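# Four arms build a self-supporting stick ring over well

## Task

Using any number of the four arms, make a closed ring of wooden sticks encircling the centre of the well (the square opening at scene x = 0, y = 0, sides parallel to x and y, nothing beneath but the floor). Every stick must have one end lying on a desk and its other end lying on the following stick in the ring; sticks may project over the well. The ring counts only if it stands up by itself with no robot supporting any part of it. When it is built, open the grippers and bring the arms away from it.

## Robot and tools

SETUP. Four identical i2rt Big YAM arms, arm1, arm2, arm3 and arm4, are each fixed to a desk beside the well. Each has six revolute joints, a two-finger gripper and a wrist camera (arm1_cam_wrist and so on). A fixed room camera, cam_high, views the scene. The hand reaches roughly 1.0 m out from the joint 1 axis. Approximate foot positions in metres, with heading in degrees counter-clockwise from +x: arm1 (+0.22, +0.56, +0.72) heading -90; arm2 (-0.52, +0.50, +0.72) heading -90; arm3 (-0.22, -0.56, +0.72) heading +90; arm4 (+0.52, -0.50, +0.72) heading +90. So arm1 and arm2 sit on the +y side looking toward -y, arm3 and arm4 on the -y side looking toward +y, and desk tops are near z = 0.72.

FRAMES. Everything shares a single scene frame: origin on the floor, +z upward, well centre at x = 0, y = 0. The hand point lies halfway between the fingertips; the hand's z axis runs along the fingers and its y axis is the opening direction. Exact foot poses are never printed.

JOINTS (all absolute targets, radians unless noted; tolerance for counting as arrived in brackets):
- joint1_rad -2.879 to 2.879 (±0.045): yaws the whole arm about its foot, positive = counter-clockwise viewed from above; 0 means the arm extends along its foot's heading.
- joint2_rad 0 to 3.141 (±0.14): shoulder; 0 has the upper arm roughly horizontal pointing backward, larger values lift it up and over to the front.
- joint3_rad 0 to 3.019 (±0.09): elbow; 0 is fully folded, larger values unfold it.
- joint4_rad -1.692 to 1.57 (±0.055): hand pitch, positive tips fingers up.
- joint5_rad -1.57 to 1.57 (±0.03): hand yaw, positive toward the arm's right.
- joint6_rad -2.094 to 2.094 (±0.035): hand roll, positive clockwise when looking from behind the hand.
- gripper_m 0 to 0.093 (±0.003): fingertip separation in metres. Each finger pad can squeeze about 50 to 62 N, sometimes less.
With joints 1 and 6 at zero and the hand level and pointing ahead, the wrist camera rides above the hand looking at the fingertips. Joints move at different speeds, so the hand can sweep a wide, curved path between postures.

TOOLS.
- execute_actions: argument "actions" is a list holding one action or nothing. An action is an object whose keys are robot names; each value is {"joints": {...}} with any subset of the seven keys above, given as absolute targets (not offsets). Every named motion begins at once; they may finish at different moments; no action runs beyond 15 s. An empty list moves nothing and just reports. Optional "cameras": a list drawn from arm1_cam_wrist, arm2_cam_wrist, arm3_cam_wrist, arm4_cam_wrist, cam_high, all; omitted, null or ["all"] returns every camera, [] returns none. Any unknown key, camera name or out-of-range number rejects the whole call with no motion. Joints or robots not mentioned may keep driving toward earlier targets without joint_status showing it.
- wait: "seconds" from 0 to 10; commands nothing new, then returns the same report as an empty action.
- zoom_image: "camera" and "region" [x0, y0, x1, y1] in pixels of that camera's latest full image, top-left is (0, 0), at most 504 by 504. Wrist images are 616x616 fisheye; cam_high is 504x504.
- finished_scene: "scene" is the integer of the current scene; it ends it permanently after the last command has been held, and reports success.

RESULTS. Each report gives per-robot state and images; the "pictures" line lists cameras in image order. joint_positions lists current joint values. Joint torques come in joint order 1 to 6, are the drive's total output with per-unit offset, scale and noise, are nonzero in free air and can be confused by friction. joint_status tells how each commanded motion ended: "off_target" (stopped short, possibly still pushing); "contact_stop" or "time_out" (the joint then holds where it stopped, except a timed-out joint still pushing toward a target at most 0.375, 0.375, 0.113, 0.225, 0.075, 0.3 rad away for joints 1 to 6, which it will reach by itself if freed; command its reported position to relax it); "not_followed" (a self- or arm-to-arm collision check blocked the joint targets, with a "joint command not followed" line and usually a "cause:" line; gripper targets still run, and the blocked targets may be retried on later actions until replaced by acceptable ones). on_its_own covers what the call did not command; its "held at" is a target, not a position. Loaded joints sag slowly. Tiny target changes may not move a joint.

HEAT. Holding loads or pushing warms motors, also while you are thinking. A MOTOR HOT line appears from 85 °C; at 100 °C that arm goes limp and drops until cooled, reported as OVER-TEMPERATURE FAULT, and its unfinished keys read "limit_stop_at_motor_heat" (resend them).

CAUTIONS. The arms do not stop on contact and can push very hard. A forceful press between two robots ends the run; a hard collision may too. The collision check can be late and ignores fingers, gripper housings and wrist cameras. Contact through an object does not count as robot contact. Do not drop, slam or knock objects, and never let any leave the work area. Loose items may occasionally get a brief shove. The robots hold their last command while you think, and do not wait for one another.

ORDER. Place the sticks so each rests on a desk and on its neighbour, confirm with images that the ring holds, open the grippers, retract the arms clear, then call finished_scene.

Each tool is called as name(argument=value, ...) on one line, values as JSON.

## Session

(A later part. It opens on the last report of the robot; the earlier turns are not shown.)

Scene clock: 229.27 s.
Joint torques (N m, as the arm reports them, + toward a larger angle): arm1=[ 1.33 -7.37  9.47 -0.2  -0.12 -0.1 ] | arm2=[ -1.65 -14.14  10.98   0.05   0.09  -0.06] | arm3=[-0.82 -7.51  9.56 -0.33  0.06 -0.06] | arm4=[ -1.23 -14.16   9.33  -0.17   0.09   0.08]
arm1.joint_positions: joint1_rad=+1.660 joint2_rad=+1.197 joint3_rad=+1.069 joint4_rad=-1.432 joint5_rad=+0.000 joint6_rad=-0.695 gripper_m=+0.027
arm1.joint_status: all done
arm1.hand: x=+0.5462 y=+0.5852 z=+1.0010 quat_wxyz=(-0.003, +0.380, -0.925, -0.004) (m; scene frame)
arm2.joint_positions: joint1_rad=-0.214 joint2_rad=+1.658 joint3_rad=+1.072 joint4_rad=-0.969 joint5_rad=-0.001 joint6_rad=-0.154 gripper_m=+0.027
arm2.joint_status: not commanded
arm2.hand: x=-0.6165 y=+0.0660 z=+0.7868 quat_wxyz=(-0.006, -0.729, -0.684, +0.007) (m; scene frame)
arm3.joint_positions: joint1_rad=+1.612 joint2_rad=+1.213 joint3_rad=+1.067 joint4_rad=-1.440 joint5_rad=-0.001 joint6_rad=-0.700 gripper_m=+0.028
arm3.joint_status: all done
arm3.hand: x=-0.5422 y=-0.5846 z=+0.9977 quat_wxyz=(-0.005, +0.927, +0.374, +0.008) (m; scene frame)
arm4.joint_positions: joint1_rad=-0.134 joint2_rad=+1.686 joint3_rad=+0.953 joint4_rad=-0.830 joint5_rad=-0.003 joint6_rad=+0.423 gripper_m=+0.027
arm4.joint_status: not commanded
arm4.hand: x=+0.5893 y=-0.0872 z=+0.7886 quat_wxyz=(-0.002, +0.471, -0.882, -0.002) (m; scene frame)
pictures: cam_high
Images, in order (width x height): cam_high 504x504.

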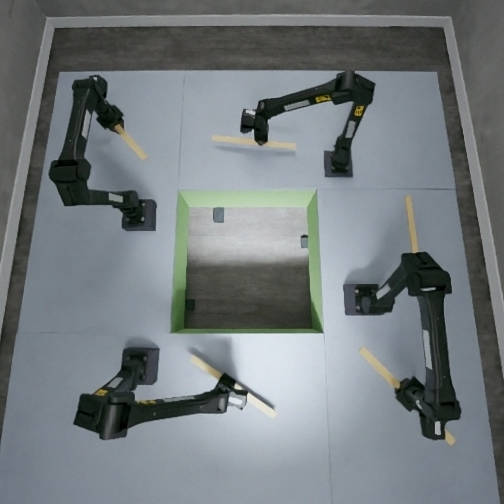

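execute_actions(actions=[{"arm1":{"joints":{"joint1_rad":-0.6,"joint2_rad":1.1}},"arm3":{"joints":{"joint1_rad":-0.6,"joint2_rad":1.1}},"arm2":{"joints":{"joint2_rad":1.6,"joint3_rad":1.19,"joint4_rad":-1.16,"joint6_rad":-0.6}},"arm4":{"joints":{"joint2_rad":1.55,"joint3_rad":1.09,"joint4_rad":-1.11,"joint6_rad":-0.4}}}], cameras=["cam_high"])

Scene clock: 238.07 s.
Joint torques (N m, as the arm reports them, + toward a larger angle): arm1=[ 0.74 -6.74  9.73  0.01 -0.12 -0.06] | arm2=[ -1.49 -13.94  11.73  -0.06   0.05  -0.06] | arm3=[-0.45 -5.73  9.9  -0.1  -0.06 -0.04] | arm4=[ -1.07 -12.22  10.4   -0.24   0.03  -0.08]
arm1.joint_positions: joint1_rad=-0.595 joint2_rad=+1.100 joint3_rad=+1.069 joint4_rad=-1.432 joint5_rad=+0.000 joint6_rad=-0.698 gripper_m=+0.027
arm1.joint_status: all done
arm1.hand: x=+0.0386 y=+0.2953 z=+1.0326 quat_wxyz=(-0.001, -0.671, -0.740, +0.053) (m; scene frame)
arm2.joint_positions: joint1_rad=-0.214 joint2_rad=+1.600 joint3_rad=+1.160 joint4_rad=-1.148 joint5_rad=-0.001 joint6_rad=-0.593 gripper_m=+0.027
arm2.joint_status: all done
arm2.hand: x=-0.6161 y=+0.0684 z=+0.8407 quat_wxyz=(+0.002, -0.563, -0.827, -0.007) (m; scene frame)
arm3.joint_positions: joint1_rad=-0.601 joint2_rad=+1.102 joint3_rad=+1.067 joint4_rad=-1.440 joint5_rad=+0.001 joint6_rad=-0.703 gripper_m=+0.028
arm3.joint_status: all done
arm3.hand: x=-0.0429 y=-0.2988 z=+1.0333 quat_wxyz=(-0.052, +0.749, -0.660, -0.013) (m; scene frame)
arm4.joint_positions: joint1_rad=-0.134 joint2_rad=+1.537 joint3_rad=+1.069 joint4_rad=-1.100 joint5_rad=-0.002 joint6_rad=-0.392 gripper_m=+0.027
arm4.joint_status: all done
arm4.hand: x=+0.5892 y=-0.0871 z=+0.8840 quat_wxyz=(+0.000, +0.782, -0.623, +0.000) (m; scene frame)
pictures: cam_high
Images, in order (width x height): cam_high 504x504.

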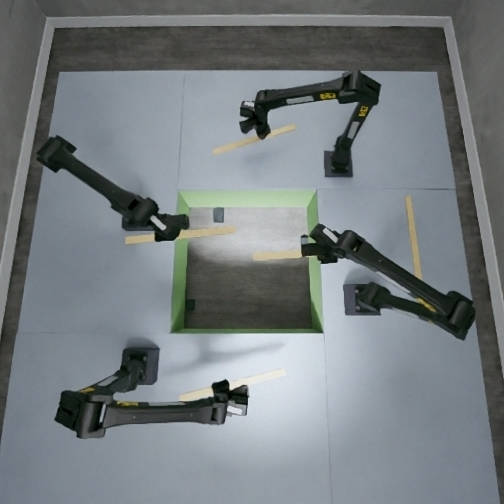

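execute_actions(actions=[{"arm1":{"joints":{"joint1_rad":-0.75,"joint2_rad":1.149,"joint3_rad":0.653,"joint4_rad":-0.911,"joint5_rad":-0.17,"joint6_rad":-0.75}},"arm3":{"joints":{"joint1_rad":-0.75,"joint2_rad":1.149,"joint3_rad":0.653,"joint4_rad":-0.911,"joint5_rad":-0.17,"joint6_rad":-0.75}}}], cameras=[])

execute_actions(actions=[{"arm2":{"joints":{"joint1_rad":0.327,"joint2_rad":1.7,"joint3_rad":1.357,"joint4_rad":-1.163,"joint5_rad":-0.236,"joint6_rad":-1.244}},"arm4":{"joints":{"joint1_rad":0.345,"joint2_rad":1.761,"joint3_rad":1.296,"joint4_rad":-1.04,"joint5_rad":-0.236,"joint6_rad":-1.226}}}], cameras=["cam_high"])

Scene clock: 251.10 s.
Joint torques (N m, as the arm reports them, + toward a larger angle): arm1=[ 1.05 -5.29  8.74  1.77 -0.46 -0.09] | arm2=[ -1.6  -14.25  11.69  -0.06   0.05  -0.03] | arm3=[ 0.16 -5.03  8.88  1.18 -0.24 -0.08] | arm4=[ -0.92 -12.33  10.34  -0.26   0.02  -0.06]
arm1.joint_positions: joint1_rad=-0.748 joint2_rad=+1.142 joint3_rad=+0.645 joint4_rad=-0.934 joint5_rad=-0.165 joint6_rad=-0.736 gripper_m=+0.027
arm1.joint_status: all done
arm1.hand: x=+0.0353 y=+0.3245 z=+0.8705 quat_wxyz=(-0.079, -0.705, -0.701, +0.067) (m; scene frame)
arm2.joint_positions: joint1_rad=-0.214 joint2_rad=+1.600 joint3_rad=+1.160 joint4_rad=-1.148 joint5_rad=-0.001 joint6_rad=-0.593 gripper_m=+0.027
arm2.joint_status: not commanded
arm2.hand: x=-0.6161 y=+0.0684 z=+0.8407 quat_wxyz=(+0.002, -0.563, -0.827, -0.007) (m; scene frame)
arm3.joint_positions: joint1_rad=-0.754 joint2_rad=+1.152 joint3_rad=+0.642 joint4_rad=-0.925 joint5_rad=-0.167 joint6_rad=-0.740 gripper_m=+0.028
arm3.joint_status: all done
arm3.hand: x=-0.0404 y=-0.3218 z=+0.8682 quat_wxyz=(-0.067, +0.710, -0.694, -0.093) (m; scene frame)
arm4.joint_positions: joint1_rad=-0.134 joint2_rad=+1.537 joint3_rad=+1.069 joint4_rad=-1.100 joint5_rad=-0.002 joint6_rad=-0.392 gripper_m=+0.027
arm4.joint_status: not commanded
arm4.hand: x=+0.5892 y=-0.0871 z=+0.8840 quat_wxyz=(+0.000, +0.782, -0.623, +0.000) (m; scene frame)
pictures: none
No camera images: the call's "cameras" was empty. Leave "cameras" out to get every camera's image.

Scene clock: 252.87 s.
Joint torques (N m, as the arm reports them, + toward a larger angle): arm1=[ 1.   -5.43  8.76  1.78 -0.46 -0.09] | arm2=[ -1.38 -14.85  12.11   0.29  -0.15  -0.06] | arm3=[ 0.04 -5.21  8.97  1.13 -0.25 -0.08] | arm4=[ -1.34 -17.18  11.23   0.16  -0.22  -0.12]
arm1.joint_positions: joint1_rad=-0.748 joint2_rad=+1.142 joint3_rad=+0.645 joint4_rad=-0.934 joint5_rad=-0.165 joint6_rad=-0.736 gripper_m=+0.027
arm1.joint_status: not commanded
arm1.hand: x=+0.0353 y=+0.3245 z=+0.8705 quat_wxyz=(-0.079, -0.705, -0.701, +0.067) (m; scene frame)
arm2.joint_positions: joint1_rad=+0.327 joint2_rad=+1.687 joint3_rad=+1.328 joint4_rad=-1.157 joint5_rad=-0.237 joint6_rad=-1.237 gripper_m=+0.027
arm2.joint_status: all done
arm2.hand: x=-0.3223 y=+0.0348 z=+0.8662 quat_wxyz=(-0.121, -0.002, -0.993, -0.011) (m; scene frame)
arm3.joint_positions: joint1_rad=-0.754 joint2_rad=+1.152 joint3_rad=+0.642 joint4_rad=-0.925 joint5_rad=-0.167 joint6_rad=-0.740 gripper_m=+0.028
arm3.joint_status: not commanded
arm3.hand: x=-0.0404 y=-0.3218 z=+0.8682 quat_wxyz=(-0.067, +0.710, -0.694, -0.093) (m; scene frame)
arm4.joint_positions: joint1_rad=+0.345 joint2_rad=+1.763 joint3_rad=+1.263 joint4_rad=-1.041 joint5_rad=-0.237 joint6_rad=-1.218 gripper_m=+0.027
arm4.joint_status: all done
arm4.hand: x=+0.3273 y=-0.0333 z=+0.8556 quat_wxyz=(+0.025, +0.993, -0.019, -0.116) (m; scene frame)
pictures: cam_high
Images, in order (width x height): cam_high 504x504.

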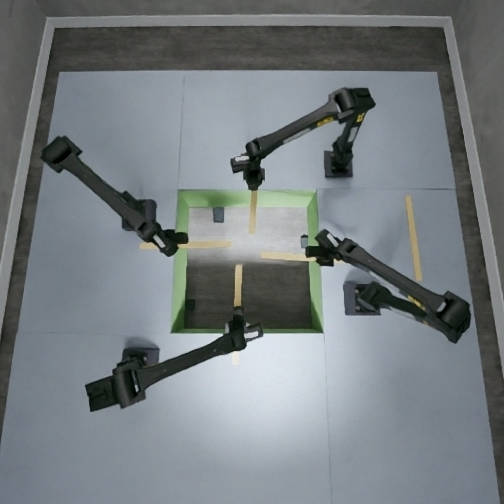

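zoom_image(camera="cam_high", region=[130, 150, 370, 380])

Region (130, 150, 370, 380) of cam_high's 504x504 image, scaled by 2.100, with more detail than that image has; it fills the top 483 rows of this view, and the rest is white.

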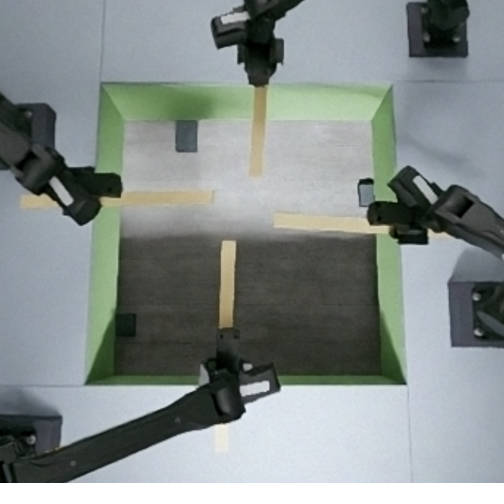

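execute_actions(actions=[], cameras=["arm1_cam_wrist","arm2_cam_wrist"])

Scene clock: 273.47 s.
Joint torques (N m, as the arm reports them, + toward a larger angle): arm1=[ 1.06 -5.41  8.79  1.81 -0.47 -0.08] | arm2=[ -1.23 -14.83  12.02   0.24  -0.14  -0.05] | arm3=[ 0.37 -5.11  9.    1.09 -0.26 -0.07] | arm4=[ -1.26 -17.56  11.25   0.19  -0.24  -0.08]
arm1.joint_positions: joint1_rad=-0.748 joint2_rad=+1.142 joint3_rad=+0.645 joint4_rad=-0.934 joint5_rad=-0.165 joint6_rad=-0.736 gripper_m=+0.027
arm1.joint_status: not commanded
arm1.hand: x=+0.0353 y=+0.3245 z=+0.8705 quat_wxyz=(-0.079, -0.705, -0.701, +0.067) (m; scene frame)
arm2.joint_positions: joint1_rad=+0.327 joint2_rad=+1.687 joint3_rad=+1.328 joint4_rad=-1.157 joint5_rad=-0.237 joint6_rad=-1.237 gripper_m=+0.027
arm2.joint_status: all done
arm2.hand: x=-0.3223 y=+0.0348 z=+0.8662 quat_wxyz=(-0.121, -0.002, -0.993, -0.011) (m; scene frame)
arm3.joint_positions: joint1_rad=-0.754 joint2_rad=+1.152 joint3_rad=+0.642 joint4_rad=-0.925 joint5_rad=-0.167 joint6_rad=-0.740 gripper_m=+0.028
arm3.joint_status: not commanded
arm3.hand: x=-0.0404 y=-0.3218 z=+0.8682 quat_wxyz=(-0.067, +0.710, -0.694, -0.093) (m; scene frame)
arm4.joint_positions: joint1_rad=+0.345 joint2_rad=+1.763 joint3_rad=+1.263 joint4_rad=-1.041 joint5_rad=-0.237 joint6_rad=-1.218 gripper_m=+0.027
arm4.joint_status: all done
arm4.hand: x=+0.3273 y=-0.0333 z=+0.8556 quat_wxyz=(+0.025, +0.993, -0.018, -0.116) (m; scene frame)
pictures: arm1_cam_wrist, arm2_cam_wrist
Images, in order (width x height): arm1_cam_wrist 616x616, arm2_cam_wrist 616x616.

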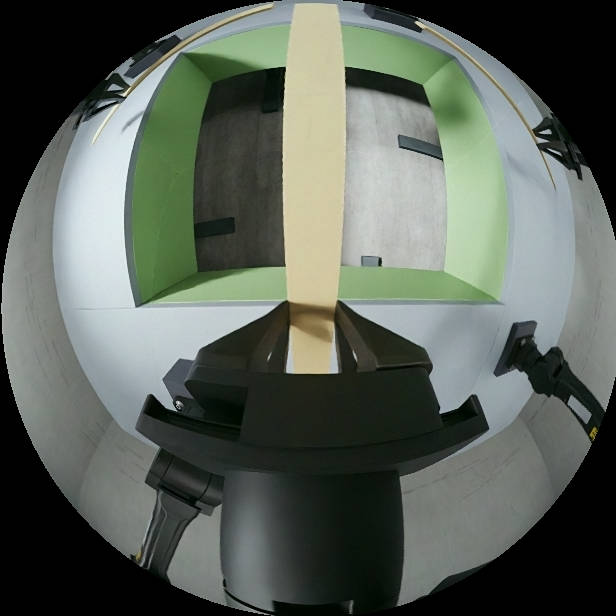

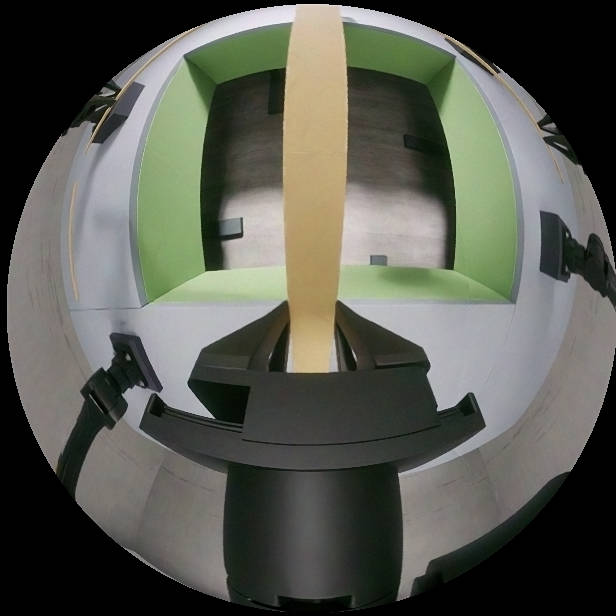

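execute_actions(actions=[{"arm1":{"joints":{"joint1_rad":-0.63,"joint2_rad":1.28,"joint3_rad":0.765,"joint4_rad":-0.875,"joint5_rad":-0.148,"joint6_rad":-0.63}},"arm3":{"joints":{"joint1_rad":-0.643,"joint2_rad":1.28,"joint3_rad":0.765,"joint4_rad":-0.875,"joint5_rad":-0.148,"joint6_rad":-0.635}},"arm2":{"joints":{"joint1_rad":0.435,"joint2_rad":1.755,"joint3_rad":1.43,"joint4_rad":-1.162,"joint5_rad":-0.226,"joint6_rad":-1.135}},"arm4":{"joints":{"joint1_rad":0.452,"joint2_rad":1.808,"joint3_rad":1.385,"joint4_rad":-1.057,"joint5_rad":-0.224,"joint6_rad":-1.12}}}], cameras=["cam_high","arm1_cam_wrist"])

Scene clock: 289.70 s.
Joint torques (N m, as the arm reports them, + toward a larger angle): arm1=[ 1.43 -7.77 10.72  1.51 -0.14  0.19] | arm2=[ -1.47 -14.86  13.24   0.35  -0.14   0.11] | arm3=[-0.8  -7.69 10.97  0.82 -0.1   0.15] | arm4=[ -2.07 -16.99  11.88  -0.04  -0.27   0.09]
arm1.joint_positions: joint1_rad=-0.633 joint2_rad=+1.273 joint3_rad=+0.728 joint4_rad=-0.892 joint5_rad=-0.150 joint6_rad=-0.644 gripper_m=+0.027
arm1.joint_status: all done
arm1.hand: x=+0.0383 y=+0.2756 z=+0.8624 quat_wxyz=(-0.077, -0.698, -0.710, +0.056) (m; scene frame)
arm2.joint_positions: joint1_rad=+0.441 joint2_rad=+1.732 joint3_rad=+1.389 joint4_rad=-1.157 joint5_rad=-0.225 joint6_rad=-1.142 gripper_m=+0.027
arm2.joint_status: all done
arm2.hand: x=-0.2633 y=+0.0393 z=+0.8665 quat_wxyz=(-0.118, +0.008, -0.993, -0.014) (m; scene frame)
arm3.joint_positions: joint1_rad=-0.641 joint2_rad=+1.285 joint3_rad=+0.724 joint4_rad=-0.884 joint5_rad=-0.148 joint6_rad=-0.645 gripper_m=+0.028
arm3.joint_status: all done
arm3.hand: x=-0.0438 y=-0.2741 z=+0.8602 quat_wxyz=(-0.054, +0.716, -0.690, -0.090) (m; scene frame)
arm4.joint_positions: joint1_rad=+0.456 joint2_rad=+1.798 joint3_rad=+1.346 joint4_rad=-1.050 joint5_rad=-0.223 joint6_rad=-1.128 gripper_m=+0.027
arm4.joint_status: all done
arm4.hand: x=+0.2662 y=-0.0291 z=+0.8662 quat_wxyz=(+0.017, +0.993, -0.006, -0.114) (m; scene frame)
pictures: arm1_cam_wrist, cam_high
Images, in order (width x height): arm1_cam_wrist 616x616, cam_high 504x504.

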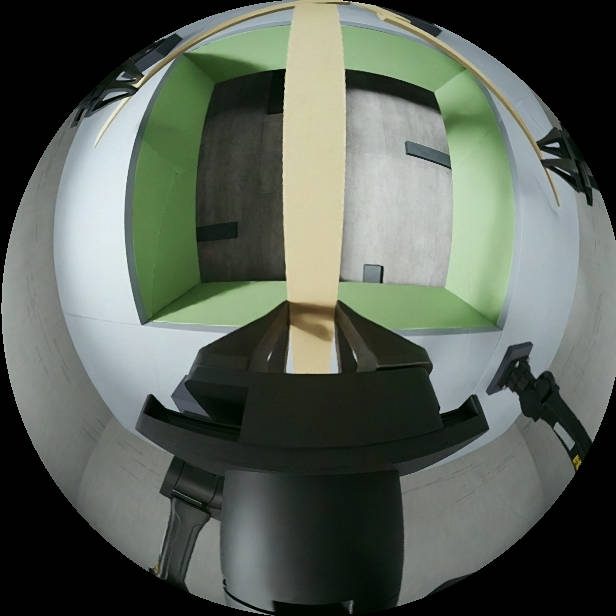

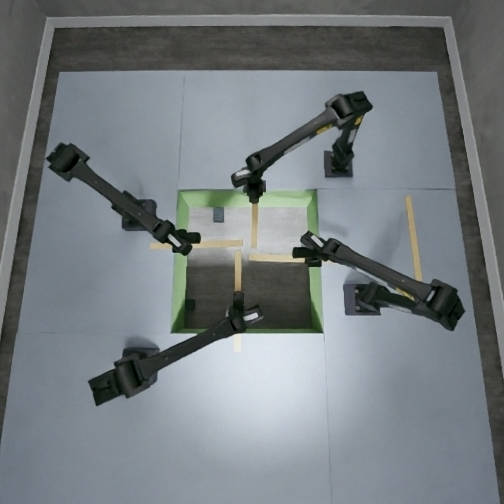

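zoom_image(camera="cam_high", region=[190, 200, 310, 310])

Region (190, 200, 310, 310) of cam_high's 504x504 image, scaled by 4.200, with more detail than that image has; it fills the top 462 rows of this view, and the rest is white.

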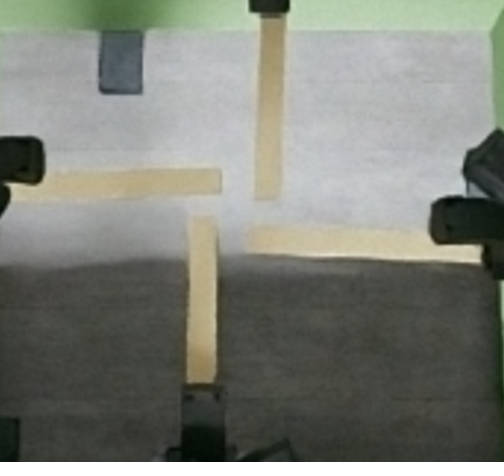

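execute_actions(actions=[{"arm1":{"joints":{"joint1_rad":-0.53,"joint2_rad":1.405,"joint3_rad":0.905,"joint4_rad":-0.82,"joint5_rad":-0.13,"joint6_rad":-0.54}},"arm3":{"joints":{"joint1_rad":-0.555,"joint2_rad":1.405,"joint3_rad":0.905,"joint4_rad":-0.82,"joint5_rad":-0.13,"joint6_rad":-0.55}},"arm2":{"joints":{"joint1_rad":0.53,"joint2_rad":1.82,"joint3_rad":1.54,"joint4_rad":-1.155,"joint5_rad":-0.216,"joint6_rad":-1.04}},"arm4":{"joints":{"joint1_rad":0.555,"joint2_rad":1.86,"joint3_rad":1.495,"joint4_rad":-1.065,"joint5_rad":-0.214,"joint6_rad":-1.03}}}], cameras=["cam_high","arm1_cam_wrist","arm2_cam_wrist"])

zoom_image(camera="cam_high", region=[190, 200, 310, 310])

Scene clock: 307.37 s.
Joint torques (N m, as the arm reports them, + toward a larger angle): arm1=[ 1.01 -9.88 10.9   1.74 -0.14  0.2 ] | arm2=[ -1.46 -16.18  13.49   0.71  -0.11   0.11] | arm3=[ -0.54 -10.2   11.23   1.06  -0.05   0.15] | arm4=[ -1.85 -18.84  12.53   0.12  -0.18   0.11]
arm1.joint_positions: joint1_rad=-0.530 joint2_rad=+1.396 joint3_rad=+0.868 joint4_rad=-0.837 joint5_rad=-0.131 joint6_rad=-0.556 gripper_m=+0.027
arm1.joint_status: all done
arm1.hand: x=+0.0312 y=+0.2019 z=+0.8728 quat_wxyz=(-0.081, -0.690, -0.714, +0.084) (m; scene frame)
arm2.joint_positions: joint1_rad=+0.537 joint2_rad=+1.798 joint3_rad=+1.497 joint4_rad=-1.157 joint5_rad=-0.218 joint6_rad=-1.051 gripper_m=+0.027
arm2.joint_status: all done
arm2.hand: x=-0.2015 y=+0.0317 z=+0.8731 quat_wxyz=(-0.123, +0.012, -0.992, -0.005) (m; scene frame)
arm3.joint_positions: joint1_rad=-0.551 joint2_rad=+1.409 joint3_rad=+0.865 joint4_rad=-0.829 joint5_rad=-0.131 joint6_rad=-0.562 gripper_m=+0.028
arm3.joint_status: all done
arm3.hand: x=-0.0333 y=-0.2022 z=+0.8714 quat_wxyz=(-0.084, +0.718, -0.684, -0.093) (m; scene frame)
arm4.joint_positions: joint1_rad=+0.560 joint2_rad=+1.854 joint3_rad=+1.453 joint4_rad=-1.059 joint5_rad=-0.215 joint6_rad=-1.039 gripper_m=+0.027
arm4.joint_status: all done
arm4.hand: x=+0.2010 y=-0.0244 z=+0.8756 quat_wxyz=(+0.008, +0.993, +0.004, -0.119) (m; scene frame)
pictures: arm1_cam_wrist, arm2_cam_wrist, cam_high
Images, in order (width x height): arm1_cam_wrist 616x616, arm2_cam_wrist 616x616, cam_high 504x504.

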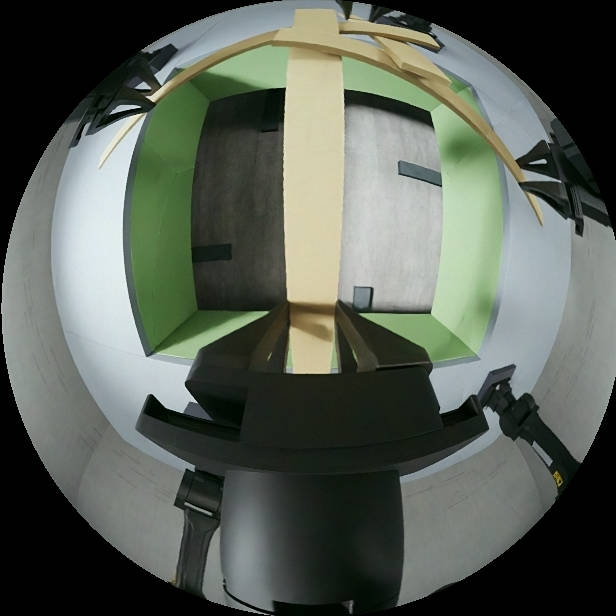

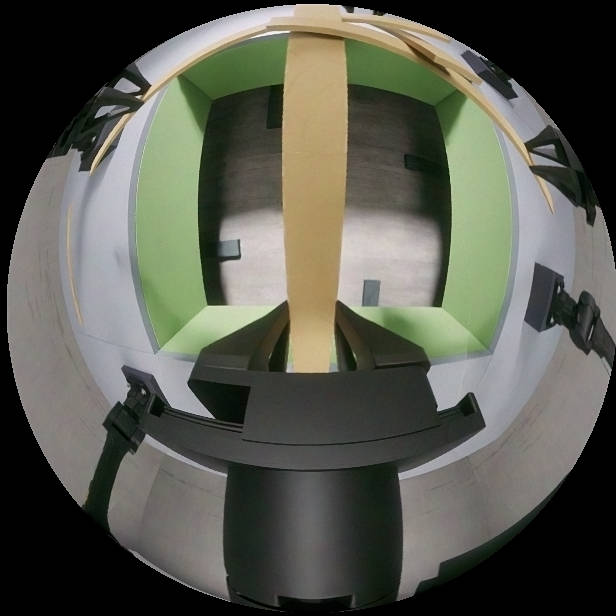

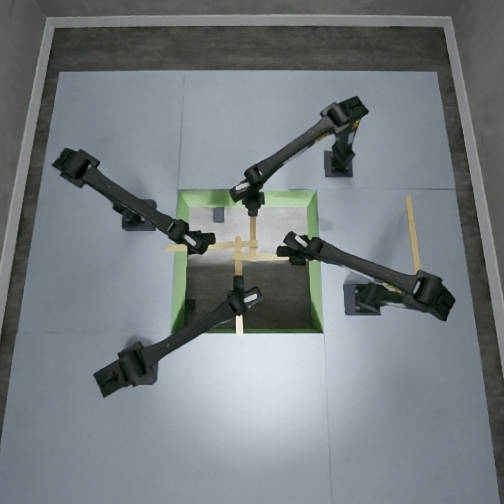

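Region (190, 200, 310, 310) of cam_high's 504x504 image, scaled by 4.200, with more detail than that image has; it fills the top 462 rows of this view, and the rest is white.

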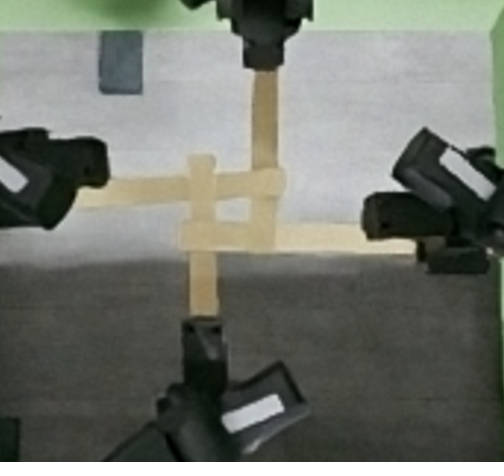

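execute_actions(actions=[{"arm1":{"joints":{"joint1_rad":-0.505,"joint2_rad":1.49,"joint3_rad":0.81,"joint4_rad":-0.69}},"arm3":{"joints":{"joint1_rad":-0.53,"joint2_rad":1.5,"joint3_rad":0.81,"joint4_rad":-0.685}},"arm2":{"joints":{"joint2_rad":1.86,"joint3_rad":1.435,"joint4_rad":-1.045}},"arm4":{"joints":{"joint1_rad":0.575,"joint2_rad":1.92,"joint3_rad":1.4,"joint4_rad":-0.95}}}], cameras=[])

execute_actions(actions=[{"arm1":{"joints":{"joint2_rad":1.575,"joint3_rad":0.75,"joint4_rad":-0.545}},"arm3":{"joints":{"joint2_rad":1.585,"joint3_rad":0.75,"joint4_rad":-0.54}},"arm2":{"joints":{"joint2_rad":1.905,"joint3_rad":1.37,"joint4_rad":-0.934}},"arm4":{"joints":{"joint2_rad":1.975,"joint3_rad":1.348,"joint4_rad":-0.843}}}], cameras=["cam_high","arm1_cam_wrist"])

zoom_image(camera="cam_high", region=[150, 160, 350, 350])

Scene clock: 332.10 s.
Joint torques (N m, as the arm reports them, + toward a larger angle): arm1=[  1.96 -11.06   8.1    1.94  -0.14   0.2 ] | arm2=[ -1.68 -17.19  10.38   1.13  -0.16   0.1 ] | arm3=[ -0.15 -11.62   8.18   1.22  -0.07   0.14] | arm4=[ -1.1  -19.63   9.1    0.66  -0.2    0.09]
arm1.joint_positions: joint1_rad=-0.517 joint2_rad=+1.486 joint3_rad=+0.799 joint4_rad=-0.715 joint5_rad=-0.131 joint6_rad=-0.554 gripper_m=+0.027
arm1.joint_status: all done
arm1.hand: x=+0.0399 y=+0.2076 z=+0.8196 quat_wxyz=(-0.078, -0.688, -0.719, +0.066) (m; scene frame)
arm2.joint_positions: joint1_rad=+0.537 joint2_rad=+1.846 joint3_rad=+1.427 joint4_rad=-1.060 joint5_rad=-0.215 joint6_rad=-1.047 gripper_m=+0.027
arm2.joint_status: all done
arm2.hand: x=-0.2040 y=+0.0352 z=+0.8228 quat_wxyz=(-0.117, +0.010, -0.993, -0.014) (m; scene frame)
arm3.joint_positions: joint1_rad=-0.534 joint2_rad=+1.509 joint3_rad=+0.797 joint4_rad=-0.698 joint5_rad=-0.131 joint6_rad=-0.561 gripper_m=+0.028
arm3.joint_status: all done
arm3.hand: x=-0.0436 y=-0.2053 z=+0.8156 quat_wxyz=(-0.066, +0.724, -0.681, -0.090) (m; scene frame)
arm4.joint_positions: joint1_rad=+0.569 joint2_rad=+1.920 joint3_rad=+1.390 joint4_rad=-0.962 joint5_rad=-0.215 joint6_rad=-1.038 gripper_m=+0.027
arm4.joint_status: all done
arm4.hand: x=+0.2003 y=-0.0339 z=+0.8188 quat_wxyz=(+0.022, +0.994, +0.006, -0.111) (m; scene frame)
pictures: none
No camera images: the call's "cameras" was empty. Leave "cameras" out to get every camera's image.

Scene clock: 333.00 s.
Joint torques (N m, as the arm reports them, + toward a larger angle): arm1=[  1.93 -11.38   7.01   2.04  -0.13   0.2 ] | arm2=[ -1.62 -16.93   9.59   1.15  -0.15   0.07] | arm3=[ -0.09 -11.6    7.14   1.2   -0.07   0.12] | arm4=[ -0.31 -19.37   8.2    0.79  -0.28   0.08]
arm1.joint_positions: joint1_rad=-0.517 joint2_rad=+1.570 joint3_rad=+0.743 joint4_rad=-0.571 joint5_rad=-0.131 joint6_rad=-0.554 gripper_m=+0.027
arm1.joint_status: all done
arm1.hand: x=+0.0413 y=+0.2111 z=+0.7767 quat_wxyz=(-0.078, -0.688, -0.718, +0.068) (m; scene frame)
arm2.joint_positions: joint1_rad=+0.537 joint2_rad=+1.889 joint3_rad=+1.364 joint4_rad=-0.949 joint5_rad=-0.215 joint6_rad=-1.046 gripper_m=+0.027
arm2.joint_status: all done
arm2.hand: x=-0.2052 y=+0.0372 z=+0.7791 quat_wxyz=(-0.118, +0.009, -0.993, -0.012) (m; scene frame)
arm3.joint_positions: joint1_rad=-0.534 joint2_rad=+1.592 joint3_rad=+0.742 joint4_rad=-0.554 joint5_rad=-0.131 joint6_rad=-0.560 gripper_m=+0.028
arm3.joint_status: all done
arm3.hand: x=-0.0460 y=-0.2085 z=+0.7731 quat_wxyz=(-0.068, +0.724, -0.681, -0.090) (m; scene frame)
arm4.joint_positions: joint1_rad=+0.569 joint2_rad=+1.969 joint3_rad=+1.345 joint4_rad=-0.857 joint5_rad=-0.213 joint6_rad=-1.035 gripper_m=+0.027
arm4.joint_status: all done
arm4.hand: x=+0.2012 y=-0.0347 z=+0.7794 quat_wxyz=(+0.017, +0.993, +0.005, -0.113) (m; scene frame)
pictures: arm1_cam_wrist, cam_high
Images, in order (width x height): arm1_cam_wrist 616x616, cam_high 504x504.

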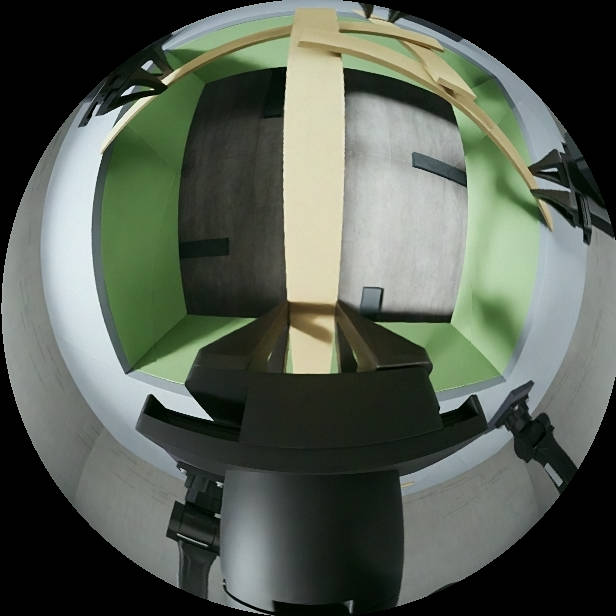

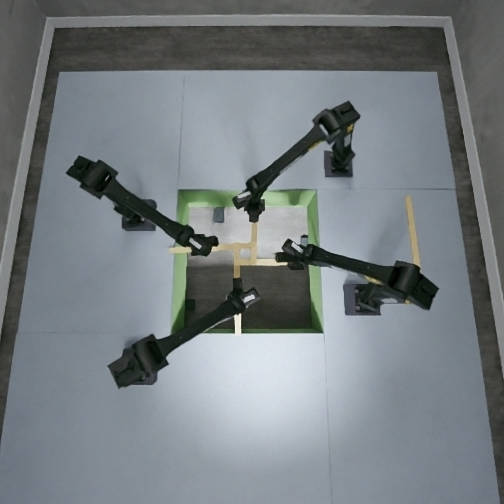

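Region (150, 160, 350, 350) of cam_high's 504x504 image, scaled by 2.520, with more detail than that image has; it fills the top 479 rows of this view, and the rest is white.

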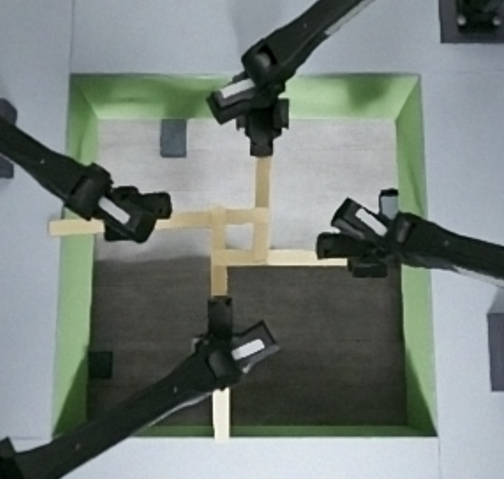

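zoom_image(camera="arm1_cam_wrist", region=[60, 60, 220, 220])

zoom_image(camera="arm1_cam_wrist", region=[450, 100, 610, 260])

Region (60, 60, 220, 220) of arm1_cam_wrist's 616x616 image, scaled by 3.150, with more detail than that image has.

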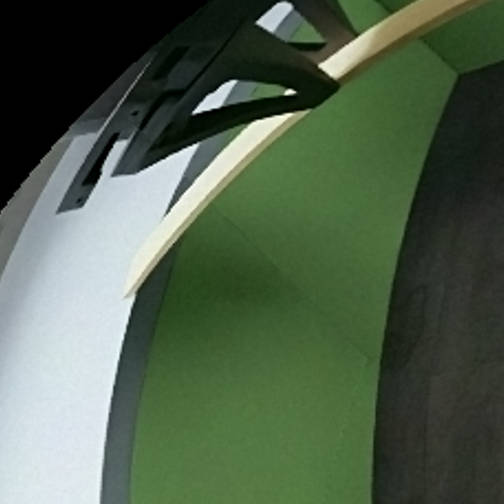

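Region (450, 100, 610, 260) of arm1_cam_wrist's 616x616 image, scaled by 3.150, with more detail than that image has.

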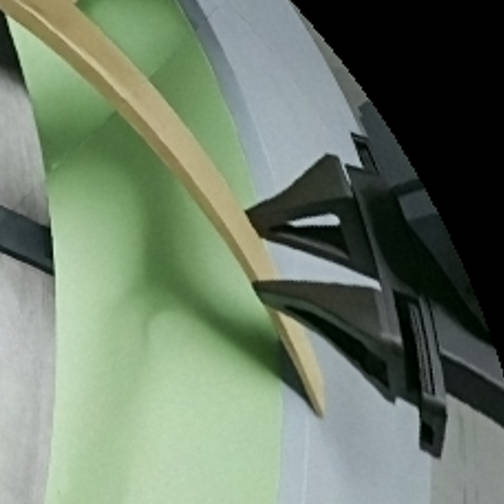

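execute_actions(actions=[{"arm1":{"joints":{"joint1_rad":-0.56,"joint6_rad":-0.59}},"arm3":{"joints":{"joint1_rad":-0.585,"joint6_rad":-0.6}},"arm2":{"joints":{"joint1_rad":0.503,"joint2_rad":1.86,"joint3_rad":1.32,"joint4_rad":-0.93,"joint6_rad":-1.08}},"arm4":{"joints":{"joint1_rad":0.535,"joint2_rad":1.94,"joint3_rad":1.3,"joint4_rad":-0.835,"joint6_rad":-1.07}}}], cameras=["cam_high","arm1_cam_wrist"])

zoom_image(camera="cam_high", region=[150, 160, 350, 350])

Scene clock: 355.17 s.
Joint torques (N m, as the arm reports them, + toward a larger angle): arm1=[  0.47 -11.4    7.     1.98  -0.14  -0.09] | arm2=[ -1.51 -19.36   8.6    1.    -0.17  -0.03] | arm3=[ -0.44 -11.37   7.05   1.21  -0.06  -0.06] | arm4=[ -1.52 -20.04   7.49   0.69  -0.27  -0.06]
arm1.joint_positions: joint1_rad=-0.550 joint2_rad=+1.570 joint3_rad=+0.743 joint4_rad=-0.571 joint5_rad=-0.131 joint6_rad=-0.575 gripper_m=+0.027
arm1.joint_status: all done
arm1.hand: x=+0.0298 y=+0.2172 z=+0.7769 quat_wxyz=(-0.076, -0.692, -0.714, +0.070) (m; scene frame)
arm2.joint_positions: joint1_rad=+0.509 joint2_rad=+1.870 joint3_rad=+1.324 joint4_rad=-0.941 joint5_rad=-0.215 joint6_rad=-1.075 gripper_m=+0.027
arm2.joint_status: all done
arm2.hand: x=-0.2248 y=+0.0406 z=+0.7755 quat_wxyz=(-0.115, +0.009, -0.993, -0.014) (m; scene frame)
arm3.joint_positions: joint1_rad=-0.584 joint2_rad=+1.592 joint3_rad=+0.742 joint4_rad=-0.554 joint5_rad=-0.131 joint6_rad=-0.591 gripper_m=+0.028
arm3.joint_status: all done
arm3.hand: x=-0.0287 y=-0.2175 z=+0.7729 quat_wxyz=(-0.071, +0.717, -0.687, -0.088) (m; scene frame)
arm4.joint_positions: joint1_rad=+0.539 joint2_rad=+1.944 joint3_rad=+1.305 joint4_rad=-0.846 joint5_rad=-0.213 joint6_rad=-1.062 gripper_m=+0.027
arm4.joint_status: all done
arm4.hand: x=+0.2217 y=-0.0362 z=+0.7794 quat_wxyz=(+0.015, +0.994, +0.004, -0.112) (m; scene frame)
pictures: arm1_cam_wrist, cam_high
Images, in order (width x height): arm1_cam_wrist 616x616, cam_high 504x504.

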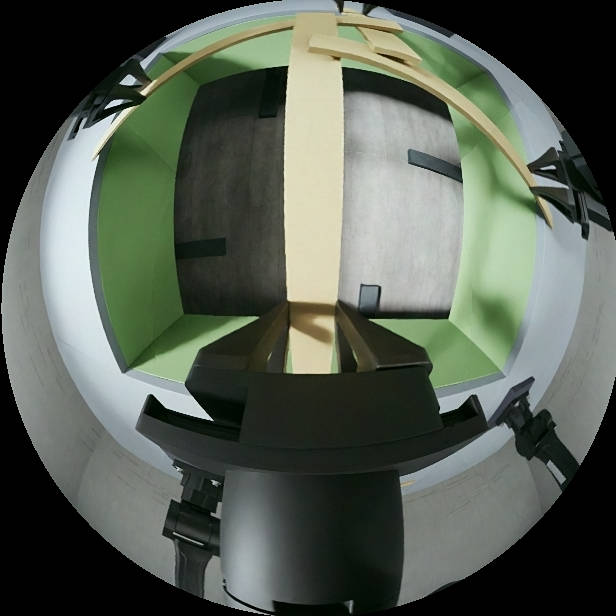

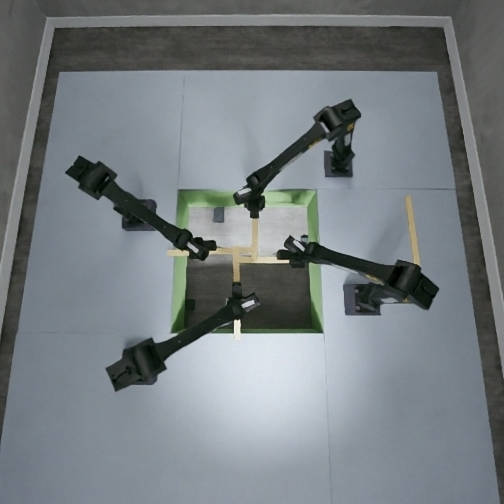

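Region (150, 160, 350, 350) of cam_high's 504x504 image, scaled by 2.520, with more detail than that image has; it fills the top 479 rows of this view, and the rest is white.

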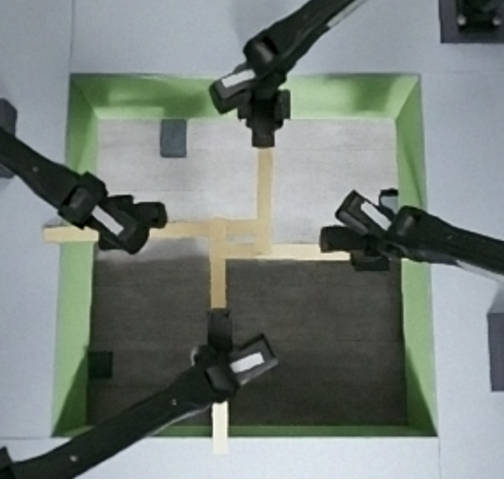

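execute_actions(actions=[{"arm1":{"joints":{"joint1_rad":-0.525,"joint6_rad":-0.565}},"arm3":{"joints":{"joint1_rad":-0.56,"joint6_rad":-0.575}},"arm2":{"joints":{"joint1_rad":0.53}},"arm4":{"joints":{"joint1_rad":0.56}}}], cameras=["cam_high","arm1_cam_wrist"])

zoom_image(camera="cam_high", region=[150, 160, 350, 350])

Scene clock: 364.17 s.
Joint torques (N m, as the arm reports them, + toward a larger angle): arm1=[  1.94 -11.28   7.01   2.01  -0.14   0.15] | arm2=[ -0.6  -18.85   8.59   1.02  -0.19  -0.03] | arm3=[ -0.27 -11.53   7.11   1.22  -0.08   0.16] | arm4=[ -0.9  -19.66   7.57   0.68  -0.33  -0.09]
arm1.joint_positions: joint1_rad=-0.537 joint2_rad=+1.570 joint3_rad=+0.743 joint4_rad=-0.571 joint5_rad=-0.131 joint6_rad=-0.575 gripper_m=+0.027
arm1.joint_status: all done
arm1.hand: x=+0.0343 y=+0.2148 z=+0.7768 quat_wxyz=(-0.077, -0.687, -0.719, +0.070) (m; scene frame)
arm2.joint_positions: joint1_rad=+0.520 joint2_rad=+1.868 joint3_rad=+1.324 joint4_rad=-0.941 joint5_rad=-0.214 joint6_rad=-1.075 gripper_m=+0.027
arm2.joint_status: all done
arm2.hand: x=-0.2198 y=+0.0437 z=+0.7763 quat_wxyz=(-0.115, +0.015, -0.993, -0.014) (m; scene frame)
arm3.joint_positions: joint1_rad=-0.564 joint2_rad=+1.592 joint3_rad=+0.742 joint4_rad=-0.554 joint5_rad=-0.130 joint6_rad=-0.585 gripper_m=+0.028
arm3.joint_status: all done
arm3.hand: x=-0.0356 y=-0.2138 z=+0.7730 quat_wxyz=(-0.070, +0.722, -0.683, -0.088) (m; scene frame)
arm4.joint_positions: joint1_rad=+0.555 joint2_rad=+1.944 joint3_rad=+1.305 joint4_rad=-0.846 joint5_rad=-0.212 joint6_rad=-1.062 gripper_m=+0.027
arm4.joint_status: all done
arm4.hand: x=+0.2144 y=-0.0410 z=+0.7794 quat_wxyz=(+0.016, +0.994, +0.011, -0.112) (m; scene frame)
pictures: arm1_cam_wrist, cam_high
Images, in order (width x height): arm1_cam_wrist 616x616, cam_high 504x504.

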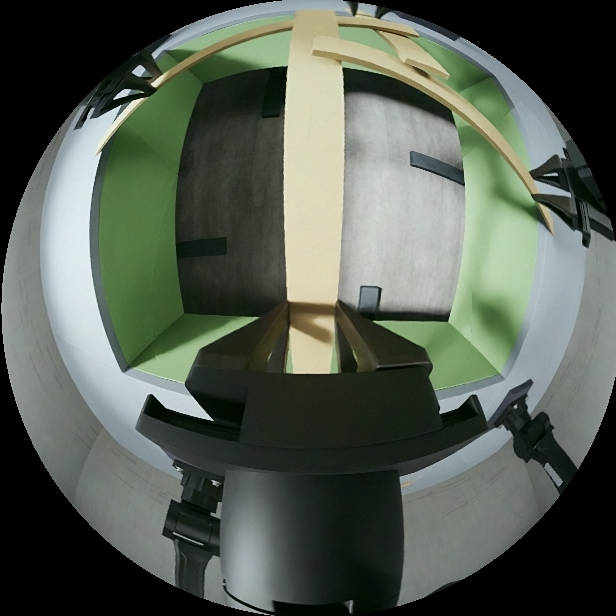

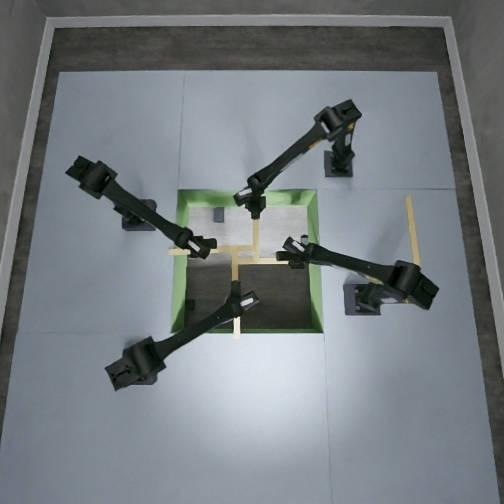

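Region (150, 160, 350, 350) of cam_high's 504x504 image, scaled by 2.520, with more detail than that image has; it fills the top 479 rows of this view, and the rest is white.

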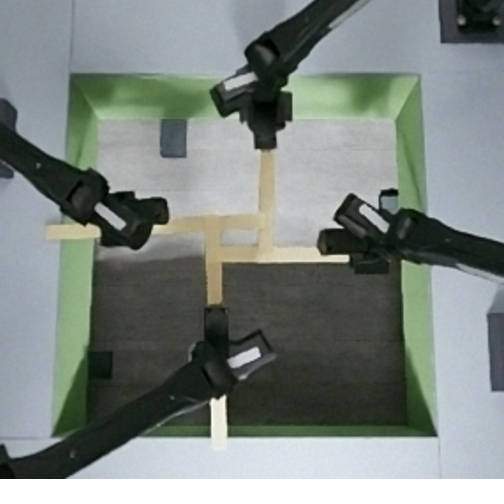

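execute_actions(actions=[{"arm2":{"joints":{"joint1_rad":0.503,"joint2_rad":1.9,"joint3_rad":1.385,"joint4_rad":-0.96}},"arm4":{"joints":{"joint1_rad":0.535,"joint2_rad":1.978,"joint3_rad":1.365,"joint4_rad":-0.865}}}], cameras=["cam_high","arm1_cam_wrist"])

zoom_image(camera="cam_high", region=[150, 160, 350, 350])

Scene clock: 374.30 s.
Joint torques (N m, as the arm reports them, + toward a larger angle): arm1=[  1.98 -11.28   7.04   1.99  -0.14   0.16] | arm2=[ -2.23 -15.8   12.83   0.18  -0.19   0.05] | arm3=[ -0.08 -11.55   7.14   1.2   -0.08   0.16] | arm4=[ -1.95 -17.44  11.09   0.03  -0.3   -0.07]
arm1.joint_positions: joint1_rad=-0.537 joint2_rad=+1.570 joint3_rad=+0.743 joint4_rad=-0.571 joint5_rad=-0.131 joint6_rad=-0.575 gripper_m=+0.027
arm1.joint_status: not commanded
arm1.hand: x=+0.0343 y=+0.2148 z=+0.7768 quat_wxyz=(-0.077, -0.687, -0.719, +0.070) (m; scene frame)
arm2.joint_positions: joint1_rad=+0.514 joint2_rad=+1.870 joint3_rad=+1.339 joint4_rad=-0.950 joint5_rad=-0.214 joint6_rad=-1.081 gripper_m=+0.027
arm2.joint_status: all done
arm2.hand: x=-0.2203 y=+0.0382 z=+0.7804 quat_wxyz=(-0.116, +0.015, -0.993, -0.011) (m; scene frame)
arm3.joint_positions: joint1_rad=-0.564 joint2_rad=+1.592 joint3_rad=+0.742 joint4_rad=-0.554 joint5_rad=-0.130 joint6_rad=-0.585 gripper_m=+0.028
arm3.joint_status: not commanded
arm3.hand: x=-0.0355 y=-0.2137 z=+0.7730 quat_wxyz=(-0.071, +0.722, -0.683, -0.089) (m; scene frame)
arm4.joint_positions: joint1_rad=+0.541 joint2_rad=+1.954 joint3_rad=+1.326 joint4_rad=-0.860 joint5_rad=-0.213 joint6_rad=-1.063 gripper_m=+0.027
arm4.joint_status: all done
arm4.hand: x=+0.2182 y=-0.0326 z=+0.7805 quat_wxyz=(+0.017, +0.994, +0.005, -0.112) (m; scene frame)
pictures: arm1_cam_wrist, cam_high
Images, in order (width x height): arm1_cam_wrist 616x616, cam_high 504x504.

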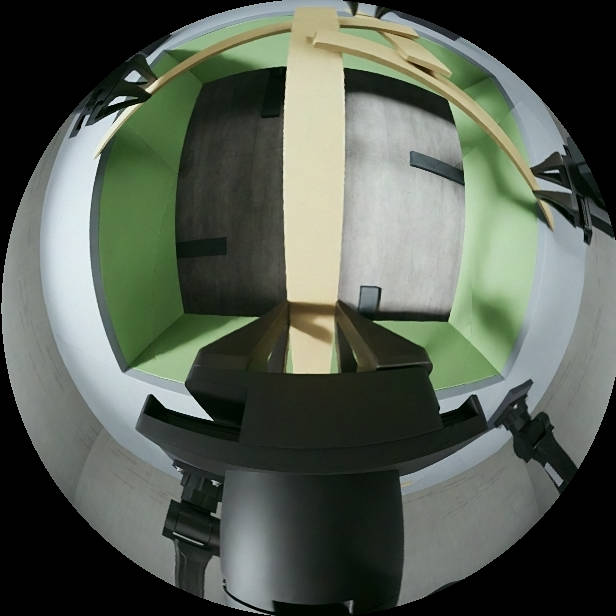

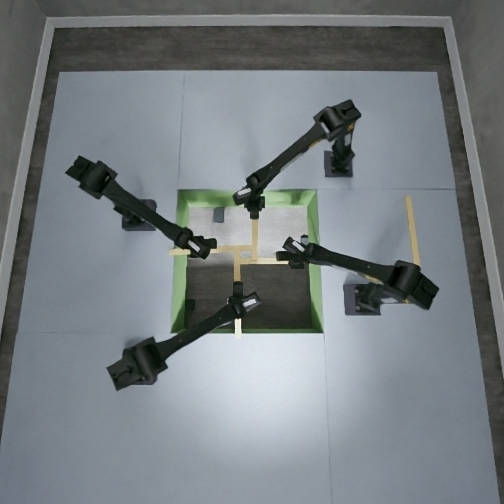

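Region (150, 160, 350, 350) of cam_high's 504x504 image, scaled by 2.520, with more detail than that image has; it fills the top 479 rows of this view, and the rest is white.

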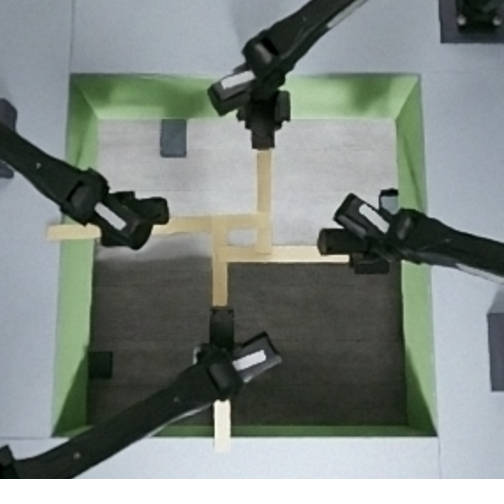

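execute_actions(actions=[{"arm1":{"joints":{"joint2_rad":1.64}},"arm3":{"joints":{"joint2_rad":1.655}},"arm2":{"joints":{"joint2_rad":1.93}},"arm4":{"joints":{"joint2_rad":2.012}}}], cameras=["cam_high","arm1_cam_wrist","arm2_cam_wrist"])

zoom_image(camera="cam_high", region=[150, 160, 350, 350])

Scene clock: 386.20 s.
Joint torques (N m, as the arm reports them, + toward a larger angle): arm1=[  1.98 -11.35   6.54   1.82  -0.15   0.15] | arm2=[ -1.84 -16.7   12.05   0.25  -0.32   0.04] | arm3=[-0.05 -9.6   6.73  0.83 -0.09  0.15] | arm4=[ -2.02 -17.31  10.31   0.01  -0.34  -0.05]
arm1.joint_positions: joint1_rad=-0.537 joint2_rad=+1.631 joint3_rad=+0.743 joint4_rad=-0.570 joint5_rad=-0.131 joint6_rad=-0.575 gripper_m=+0.027
arm1.joint_status: all done
arm1.hand: x=+0.0388 y=+0.2228 z=+0.7546 quat_wxyz=(-0.070, -0.690, -0.719, +0.040) (m; scene frame)
arm2.joint_positions: joint1_rad=+0.514 joint2_rad=+1.908 joint3_rad=+1.345 joint4_rad=-0.951 joint5_rad=-0.211 joint6_rad=-1.081 gripper_m=+0.027
arm2.joint_status: all done
arm2.hand: x=-0.2216 y=+0.0391 z=+0.7627 quat_wxyz=(-0.107, +0.013, -0.994, -0.025) (m; scene frame)
arm3.joint_positions: joint1_rad=-0.564 joint2_rad=+1.639 joint3_rad=+0.742 joint4_rad=-0.547 joint5_rad=-0.130 joint6_rad=-0.585 gripper_m=+0.028
arm3.joint_status: all done
arm3.hand: x=-0.0386 y=-0.2184 z=+0.7563 quat_wxyz=(-0.051, +0.722, -0.684, -0.084) (m; scene frame)
arm4.joint_positions: joint1_rad=+0.541 joint2_rad=+1.986 joint3_rad=+1.333 joint4_rad=-0.860 joint5_rad=-0.210 joint6_rad=-1.065 gripper_m=+0.027
arm4.joint_status: all done
arm4.hand: x=+0.2193 y=-0.0334 z=+0.7662 quat_wxyz=(+0.027, +0.994, +0.004, -0.105) (m; scene frame)
pictures: arm1_cam_wrist, arm2_cam_wrist, cam_high
Images, in order (width x height): arm1_cam_wrist 616x616, arm2_cam_wrist 616x616, cam_high 504x504.

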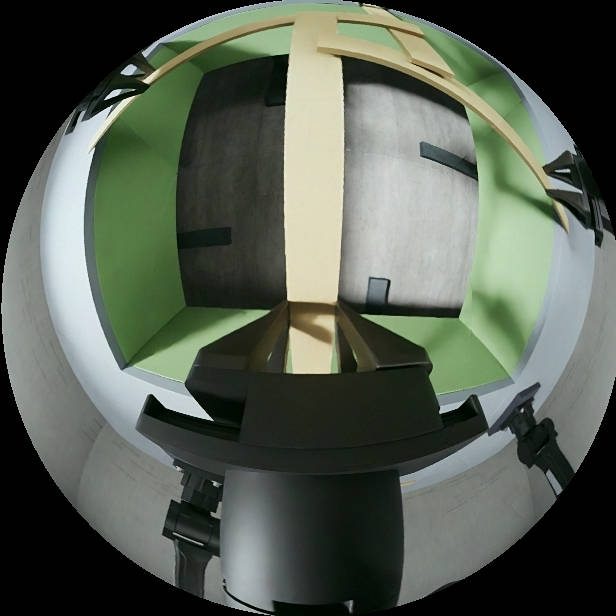

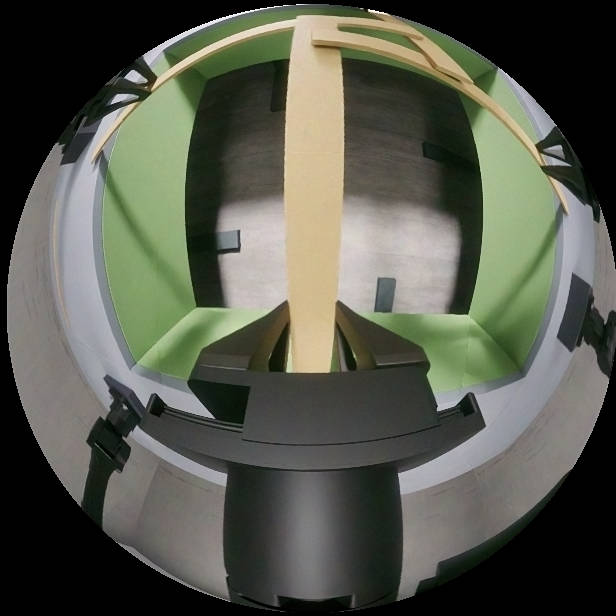

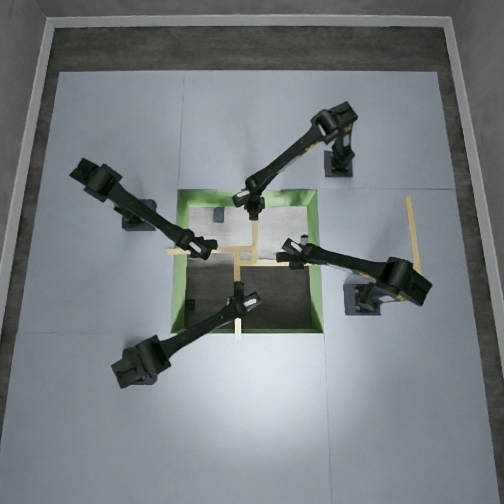

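Region (150, 160, 350, 350) of cam_high's 504x504 image, scaled by 2.520, with more detail than that image has; it fills the top 479 rows of this view, and the rest is white.

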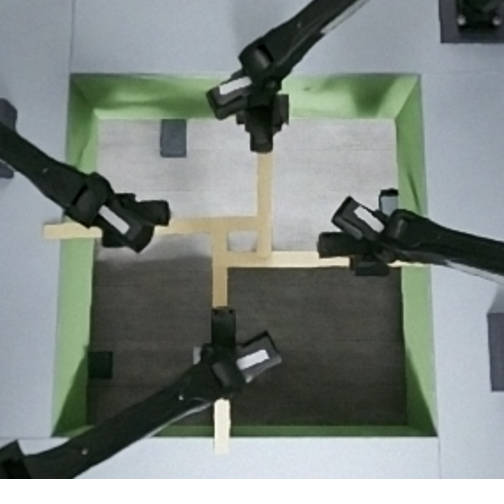

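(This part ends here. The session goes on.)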